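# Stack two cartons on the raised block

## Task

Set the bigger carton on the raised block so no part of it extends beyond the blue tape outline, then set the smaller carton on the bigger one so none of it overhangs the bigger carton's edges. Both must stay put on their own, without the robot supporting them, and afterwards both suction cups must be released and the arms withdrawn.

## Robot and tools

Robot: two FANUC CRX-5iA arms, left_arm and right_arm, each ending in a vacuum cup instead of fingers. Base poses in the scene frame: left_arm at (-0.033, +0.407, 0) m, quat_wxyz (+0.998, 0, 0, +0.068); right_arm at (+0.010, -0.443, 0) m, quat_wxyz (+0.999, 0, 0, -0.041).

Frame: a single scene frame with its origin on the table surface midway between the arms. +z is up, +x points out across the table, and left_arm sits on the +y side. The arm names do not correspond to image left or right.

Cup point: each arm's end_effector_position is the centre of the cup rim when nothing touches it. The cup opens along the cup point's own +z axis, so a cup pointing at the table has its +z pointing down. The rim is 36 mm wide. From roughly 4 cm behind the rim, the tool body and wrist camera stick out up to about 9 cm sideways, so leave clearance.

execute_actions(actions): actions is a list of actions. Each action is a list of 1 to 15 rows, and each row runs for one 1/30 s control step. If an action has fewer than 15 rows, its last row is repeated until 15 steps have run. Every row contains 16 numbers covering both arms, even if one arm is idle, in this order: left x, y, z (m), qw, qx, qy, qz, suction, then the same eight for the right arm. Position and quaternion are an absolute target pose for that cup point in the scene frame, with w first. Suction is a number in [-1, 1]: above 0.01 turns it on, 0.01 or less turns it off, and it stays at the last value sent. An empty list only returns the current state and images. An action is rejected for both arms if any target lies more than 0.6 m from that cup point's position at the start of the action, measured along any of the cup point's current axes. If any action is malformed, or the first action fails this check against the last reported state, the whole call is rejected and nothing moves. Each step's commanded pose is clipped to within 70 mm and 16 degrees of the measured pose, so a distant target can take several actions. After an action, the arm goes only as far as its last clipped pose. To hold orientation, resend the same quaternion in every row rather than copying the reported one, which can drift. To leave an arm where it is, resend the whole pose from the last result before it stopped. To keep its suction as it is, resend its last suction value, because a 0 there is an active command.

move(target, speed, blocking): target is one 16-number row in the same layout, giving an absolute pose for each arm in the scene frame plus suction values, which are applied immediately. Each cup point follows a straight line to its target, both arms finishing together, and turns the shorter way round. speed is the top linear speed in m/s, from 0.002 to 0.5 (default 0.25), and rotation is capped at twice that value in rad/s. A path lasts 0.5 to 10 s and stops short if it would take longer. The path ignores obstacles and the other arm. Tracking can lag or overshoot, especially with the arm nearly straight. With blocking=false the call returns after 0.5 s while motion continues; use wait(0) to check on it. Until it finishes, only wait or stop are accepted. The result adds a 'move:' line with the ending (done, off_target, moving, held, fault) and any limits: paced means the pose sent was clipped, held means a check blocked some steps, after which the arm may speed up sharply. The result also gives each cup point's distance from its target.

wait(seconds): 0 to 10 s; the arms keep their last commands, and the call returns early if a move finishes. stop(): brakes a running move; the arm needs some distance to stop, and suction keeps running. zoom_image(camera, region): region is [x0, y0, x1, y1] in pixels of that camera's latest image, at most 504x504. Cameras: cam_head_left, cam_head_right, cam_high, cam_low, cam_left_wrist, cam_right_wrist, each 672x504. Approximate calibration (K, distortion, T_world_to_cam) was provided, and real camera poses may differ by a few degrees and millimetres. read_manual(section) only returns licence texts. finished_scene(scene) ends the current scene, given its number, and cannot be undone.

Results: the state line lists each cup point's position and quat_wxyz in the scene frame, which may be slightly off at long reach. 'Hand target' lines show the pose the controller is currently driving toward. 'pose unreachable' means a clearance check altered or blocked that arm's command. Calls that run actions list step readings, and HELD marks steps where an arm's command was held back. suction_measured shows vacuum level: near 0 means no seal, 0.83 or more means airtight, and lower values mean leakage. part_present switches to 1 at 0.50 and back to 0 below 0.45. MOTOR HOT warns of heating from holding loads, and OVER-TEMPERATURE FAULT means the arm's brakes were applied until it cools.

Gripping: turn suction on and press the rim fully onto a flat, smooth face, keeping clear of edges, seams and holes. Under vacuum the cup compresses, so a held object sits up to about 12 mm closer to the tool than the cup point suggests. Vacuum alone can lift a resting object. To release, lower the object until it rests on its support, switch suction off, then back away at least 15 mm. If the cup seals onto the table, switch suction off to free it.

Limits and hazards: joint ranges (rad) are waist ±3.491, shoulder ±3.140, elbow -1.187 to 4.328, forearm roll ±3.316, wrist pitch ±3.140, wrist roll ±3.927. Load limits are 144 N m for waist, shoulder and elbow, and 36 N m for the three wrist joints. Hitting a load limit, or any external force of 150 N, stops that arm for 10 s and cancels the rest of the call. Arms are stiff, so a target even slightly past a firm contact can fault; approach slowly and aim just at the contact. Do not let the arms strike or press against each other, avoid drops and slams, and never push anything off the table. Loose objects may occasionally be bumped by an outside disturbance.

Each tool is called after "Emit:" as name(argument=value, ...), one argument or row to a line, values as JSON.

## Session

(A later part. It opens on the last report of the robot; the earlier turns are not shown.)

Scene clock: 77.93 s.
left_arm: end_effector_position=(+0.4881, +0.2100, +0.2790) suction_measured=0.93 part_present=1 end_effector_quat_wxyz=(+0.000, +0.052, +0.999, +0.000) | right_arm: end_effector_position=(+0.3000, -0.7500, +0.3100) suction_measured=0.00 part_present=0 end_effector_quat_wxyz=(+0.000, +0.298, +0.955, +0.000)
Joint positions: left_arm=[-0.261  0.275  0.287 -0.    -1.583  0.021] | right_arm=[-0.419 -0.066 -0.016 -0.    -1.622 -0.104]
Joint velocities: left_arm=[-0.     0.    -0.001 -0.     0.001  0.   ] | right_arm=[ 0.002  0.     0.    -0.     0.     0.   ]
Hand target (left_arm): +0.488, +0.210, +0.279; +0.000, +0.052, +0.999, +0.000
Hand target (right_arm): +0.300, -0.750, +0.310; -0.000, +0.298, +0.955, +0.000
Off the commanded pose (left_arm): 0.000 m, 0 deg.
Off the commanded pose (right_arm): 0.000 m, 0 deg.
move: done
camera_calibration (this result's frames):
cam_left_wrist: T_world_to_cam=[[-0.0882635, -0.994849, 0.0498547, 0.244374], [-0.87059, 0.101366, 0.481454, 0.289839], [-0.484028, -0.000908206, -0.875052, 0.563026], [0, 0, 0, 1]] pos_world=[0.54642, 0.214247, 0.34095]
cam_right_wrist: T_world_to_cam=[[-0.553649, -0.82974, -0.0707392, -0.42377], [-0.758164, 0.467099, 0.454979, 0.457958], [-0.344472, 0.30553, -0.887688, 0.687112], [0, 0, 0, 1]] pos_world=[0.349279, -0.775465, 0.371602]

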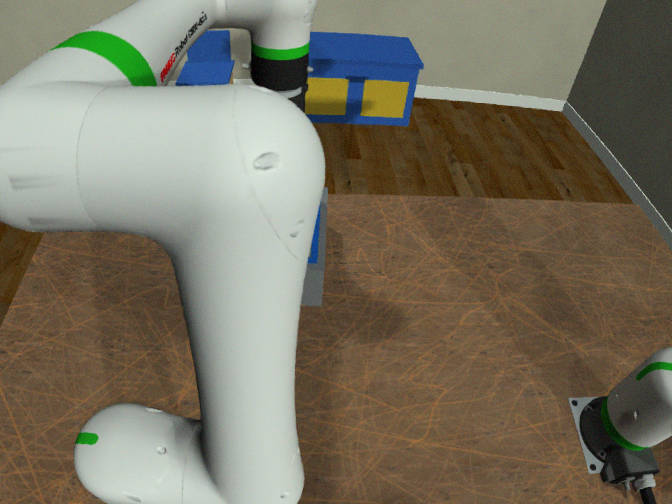

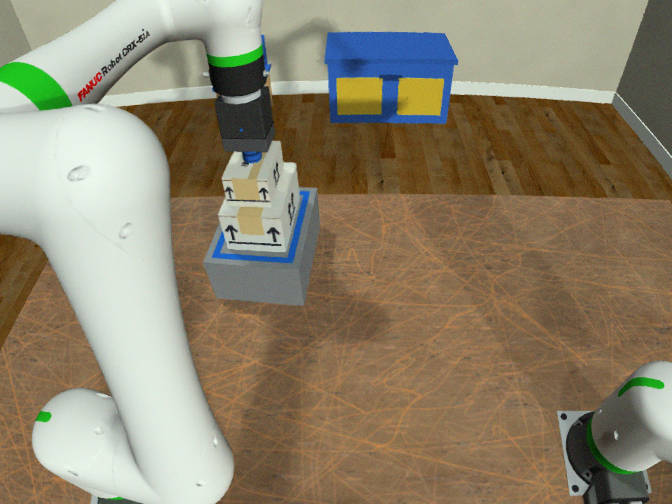

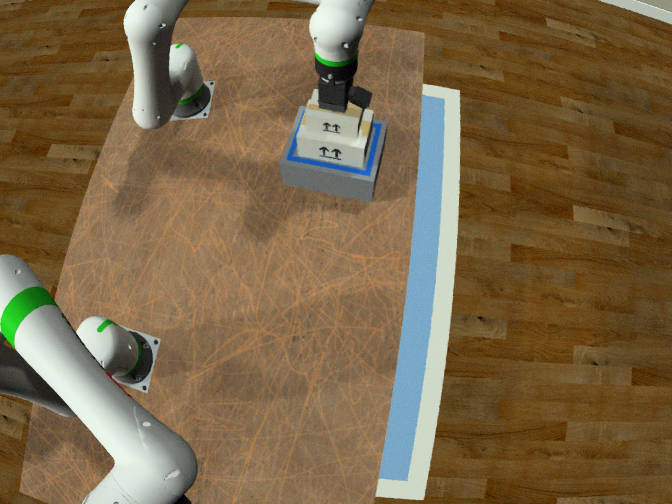

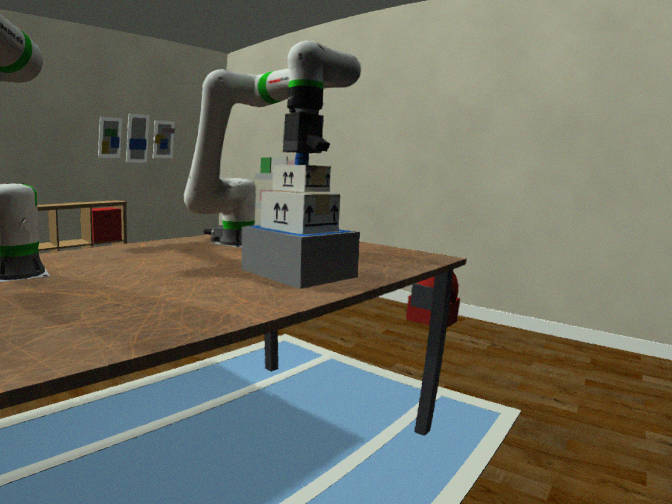

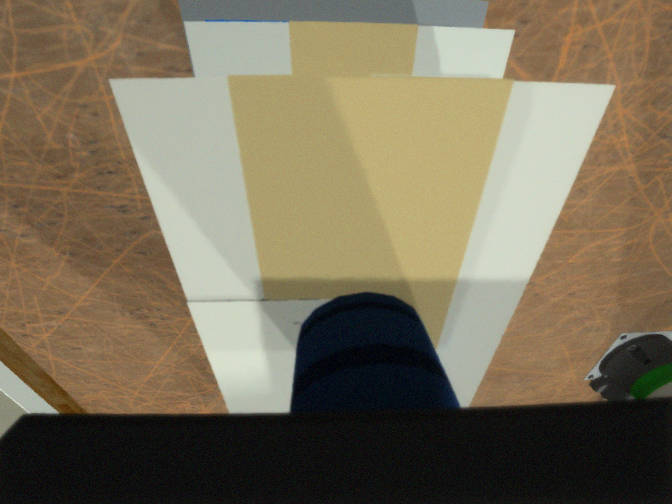

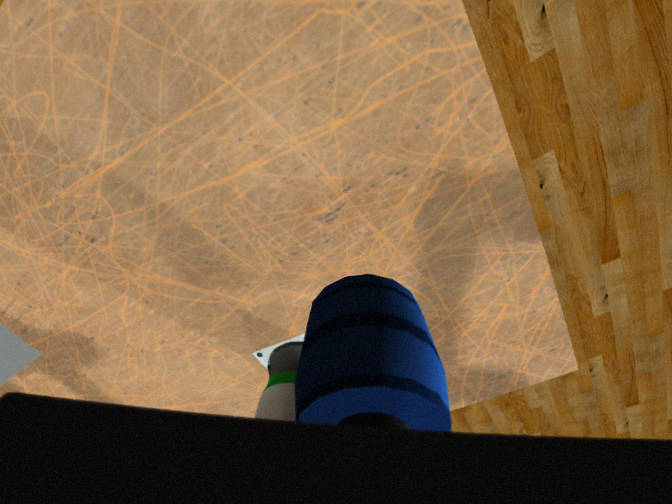

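Slightly toward +y; nudge, release.

Emit:
execute_actions(
  actions=[
    [[0.488,0.206,0.2785,0,0.052,0.9986,0,1,0.3,-0.75,0.31,0,0.298,0.955,0,0],[0.488,0.206,0.2785,0,0.052,0.9986,0,1,0.3,-0.75,0.31,0,0.298,0.955,0,0],[0.488,0.206,0.2785,0,0.052,0.9986,0,1,0.3,-0.75,0.31,0,0.298,0.955,0,0],[0.488,0.206,0.2785,0,0.052,0.9986,0,1,0.3,-0.75,0.31,0,0.298,0.955,0,0],[0.488,0.206,0.277,0,0.052,0.9986,0,1,0.3,-0.75,0.31,0,0.298,0.955,0,0]],
    [[0.488,0.206,0.277,0,0.052,0.9986,0,0,0.3,-0.75,0.31,0,0.298,0.955,0,0]],
  ],
)

Emit:
move(
  target=[0.47,0.22,0.42,0,0.052,0.9986,0,0,0.3,-0.75,0.31,0,0.298,0.955,0,0],
  speed=0.3,
)

Scene clock: 84.93 s.
left_arm: end_effector_position=(+0.4880, +0.2059, +0.2770) suction_measured=0.00 part_present=0 end_effector_quat_wxyz=(+0.000, +0.052, +0.999, -0.000) | right_arm: end_effector_position=(+0.3000, -0.7500, +0.3100) suction_measured=0.00 part_present=0 end_effector_quat_wxyz=(+0.000, +0.298, +0.955, +0.000)
Joint positions: left_arm=[-0.268  0.278  0.287  0.    -1.58   0.029] | right_arm=[-0.419 -0.066 -0.016 -0.    -1.622 -0.104]
Joint velocities: left_arm=[ 0. -0.  0. -0. -0.  0.] | right_arm=[ 0.    -0.    -0.001 -0.     0.    -0.   ]
Hand target (left_arm): +0.488, +0.206, +0.277; -0.000, +0.052, +0.999, -0.000
Hand target (right_arm): +0.300, -0.750, +0.310; +0.000, +0.298, +0.955, +0.000
Off the commanded pose (left_arm): 0.000 m, 0 deg.
Off the commanded pose (right_arm): 0.000 m, 0 deg.
Step readings (end_effector_position; steps 1 to 15: 1st action; 16 to 30: 2nd action):
0: left_arm (+0.4881, +0.2100, +0.2790) | right_arm (+0.3000, -0.7500, +0.3100)
1: left_arm (+0.4881, +0.2100, +0.2790) | right_arm (+0.3000, -0.7500, +0.3100)
2: left_arm (+0.4879, +0.2093, +0.2788) | right_arm (+0.3000, -0.7500, +0.3100)
4: left_arm (+0.4878, +0.2067, +0.2784) | right_arm (+0.3000, -0.7500, +0.3100)
8: left_arm (+0.4882, +0.2060, +0.2775) | right_arm (+0.3000, -0.7500, +0.3100)
15: left_arm (+0.4880, +0.2060, +0.2770) | right_arm (+0.3000, -0.7500, +0.3100)
16: left_arm (+0.4880, +0.2060, +0.2770) | right_arm (+0.3000, -0.7500, +0.3100)
17: left_arm (+0.4880, +0.2060, +0.2770) | right_arm (+0.3000, -0.7500, +0.3100)
19: left_arm (+0.4880, +0.2059, +0.2770) | right_arm (+0.3000, -0.7500, +0.3100)
23: left_arm (+0.4880, +0.2059, +0.2770) | right_arm (+0.3000, -0.7500, +0.3100)
30: end_effector_position above
camera_calibration (this result's frames):
cam_left_wrist: T_world_to_cam=[[-0.0882542, -0.994841, 0.0500253, 0.240391], [-0.870593, 0.101441, 0.481433, 0.29113], [-0.484024, -0.00106314, -0.875054, 0.561284], [0, 0, 0, 1]] pos_world=[0.546346, 0.210215, 0.338969]
cam_right_wrist: T_world_to_cam=[[-0.553648, -0.829741, -0.0707392, -0.42377], [-0.758164, 0.467099, 0.454979, 0.457958], [-0.344472, 0.30553, -0.887688, 0.687112], [0, 0, 0, 1]] pos_world=[0.349279, -0.775465, 0.371602]

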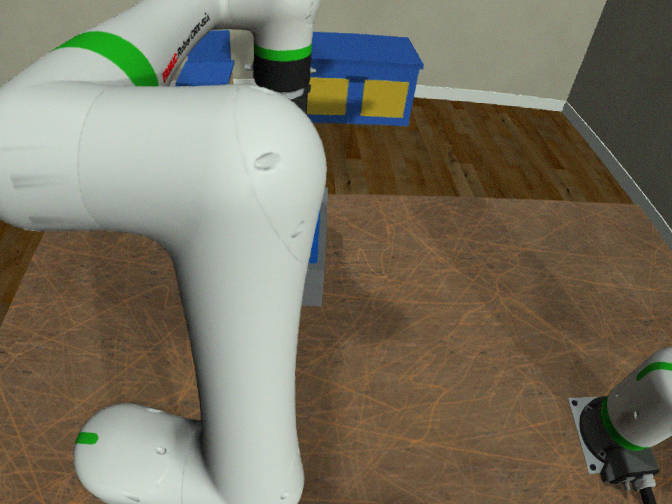

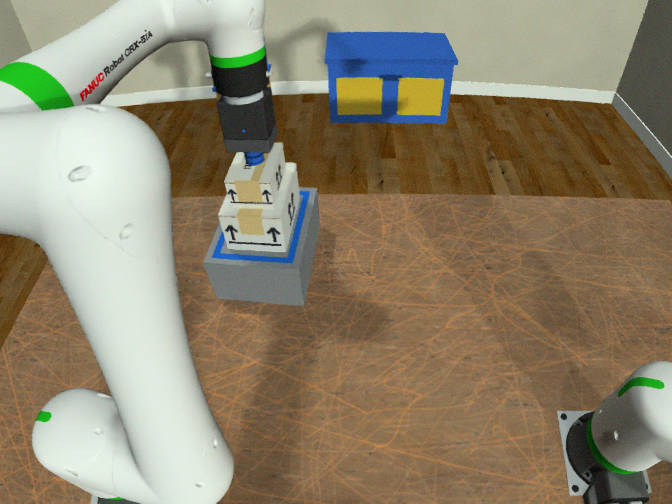

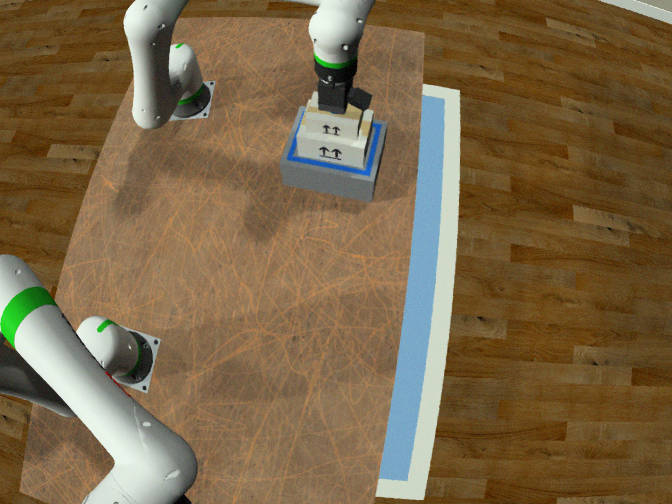

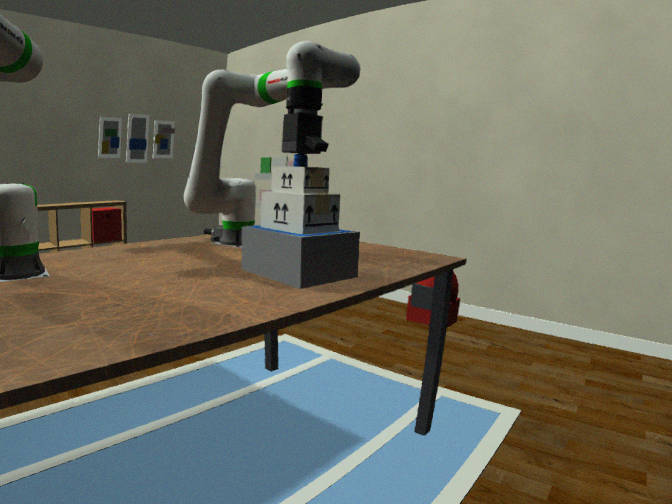

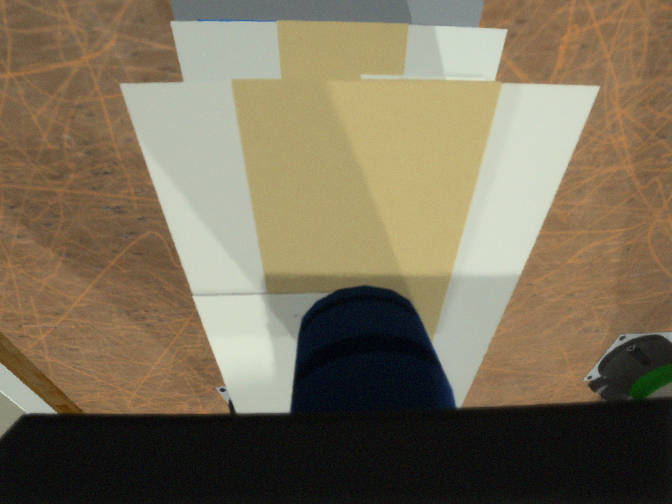

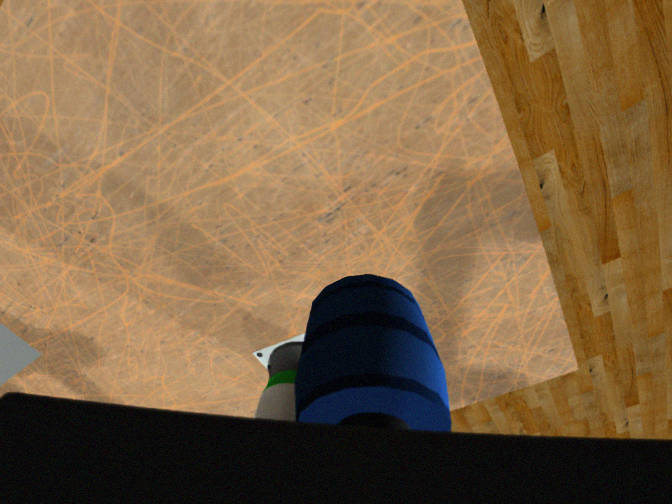

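Scene clock: 85.93 s.
left_arm: end_effector_position=(+0.4694, +0.2201, +0.4199) suction_measured=0.00 part_present=0 end_effector_quat_wxyz=(-0.000, +0.052, +0.999, +0.000) | right_arm: end_effector_position=(+0.3000, -0.7500, +0.3100) suction_measured=0.00 part_present=0 end_effector_quat_wxyz=(+0.000, +0.298, +0.955, +0.000)
Joint positions: left_arm=[-0.246  0.286  0.636 -0.    -1.921  0.007] | right_arm=[-0.419 -0.066 -0.016 -0.    -1.622 -0.104]
Joint velocities: left_arm=[-0.001  0.001  0.002  0.001 -0.001 -0.   ] | right_arm=[ 0.  0. -0. -0.  0. -0.]
Hand target (left_arm): +0.469, +0.220, +0.420; -0.000, +0.052, +0.999, +0.000
Hand target (right_arm): +0.300, -0.750, +0.310; +0.000, +0.298, +0.955, +0.000
Off the commanded pose (left_arm): 0.001 m, 0 deg.
Off the commanded pose (right_arm): 0.000 m, 0 deg.
move: done
camera_calibration (this result's frames):
cam_left_wrist: T_world_to_cam=[[-0.0880301, -0.994872, 0.0497961, 0.245672], [-0.870584, 0.101134, 0.481514, 0.204722], [-0.484081, -0.00096388, -0.875022, 0.677242], [0, 0, 0, 1]] pos_world=[0.527694, 0.224361, 0.481792]
cam_right_wrist: T_world_to_cam=[[-0.553648, -0.829741, -0.0707393, -0.42377], [-0.758164, 0.467099, 0.454979, 0.457958], [-0.344472, 0.30553, -0.887688, 0.687112], [0, 0, 0, 1]] pos_world=[0.349279, -0.775465, 0.371602]

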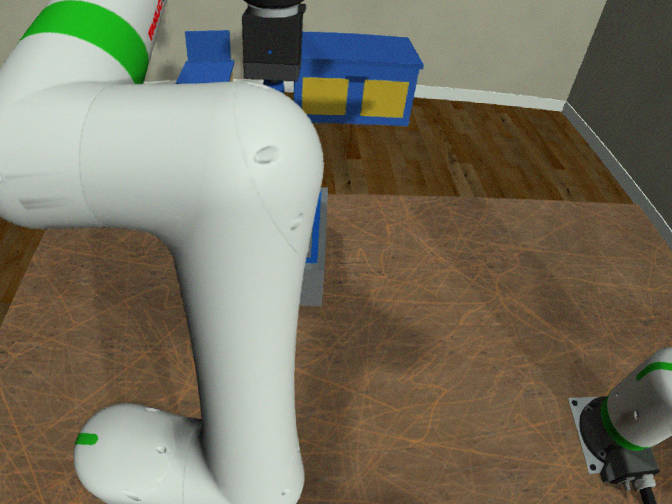

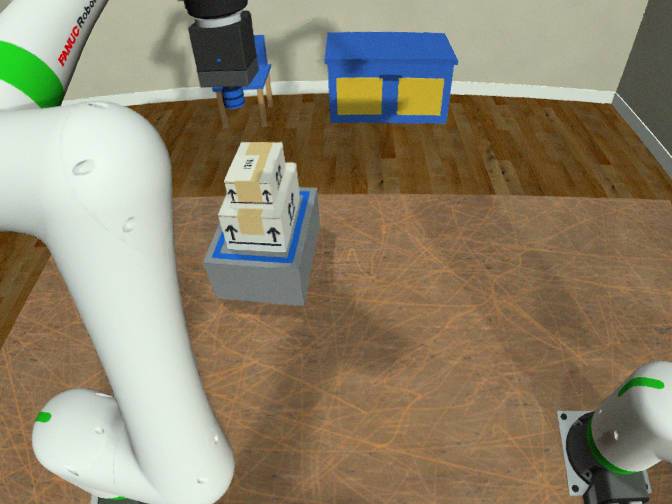

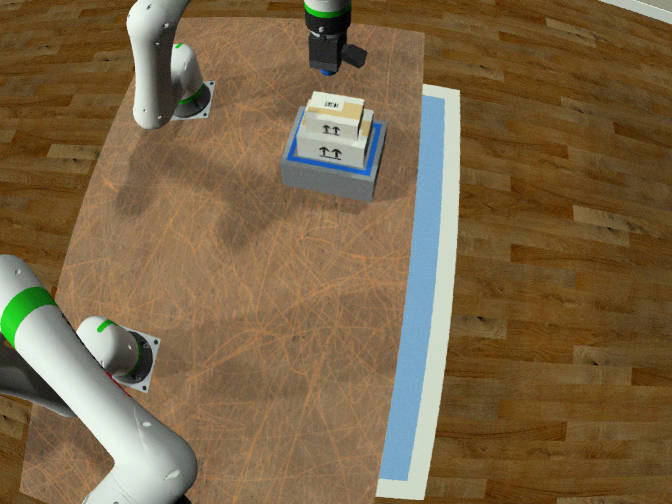

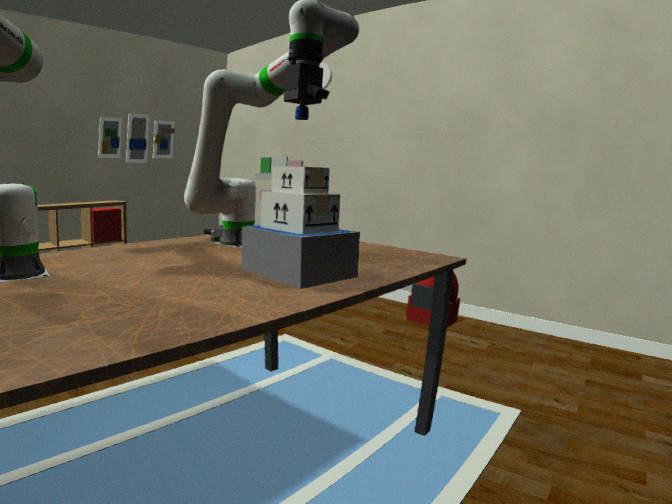

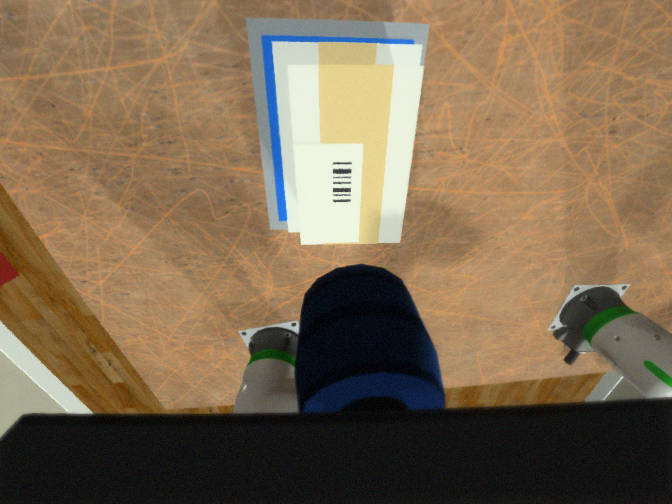

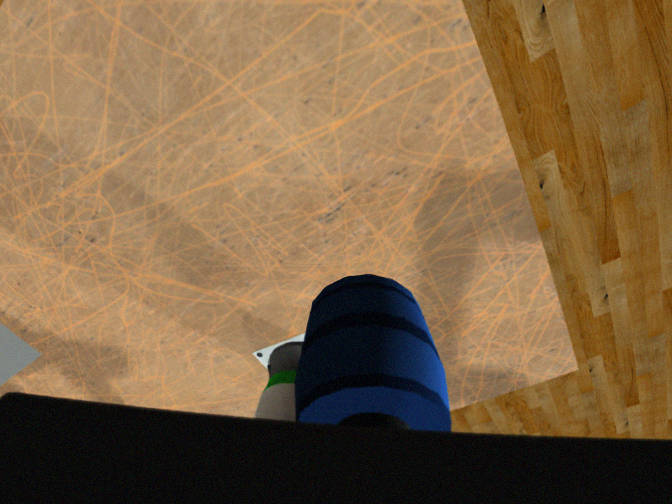

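Emit:
finished_scene(
  scene=1,
)

The scene is finished: the task was done.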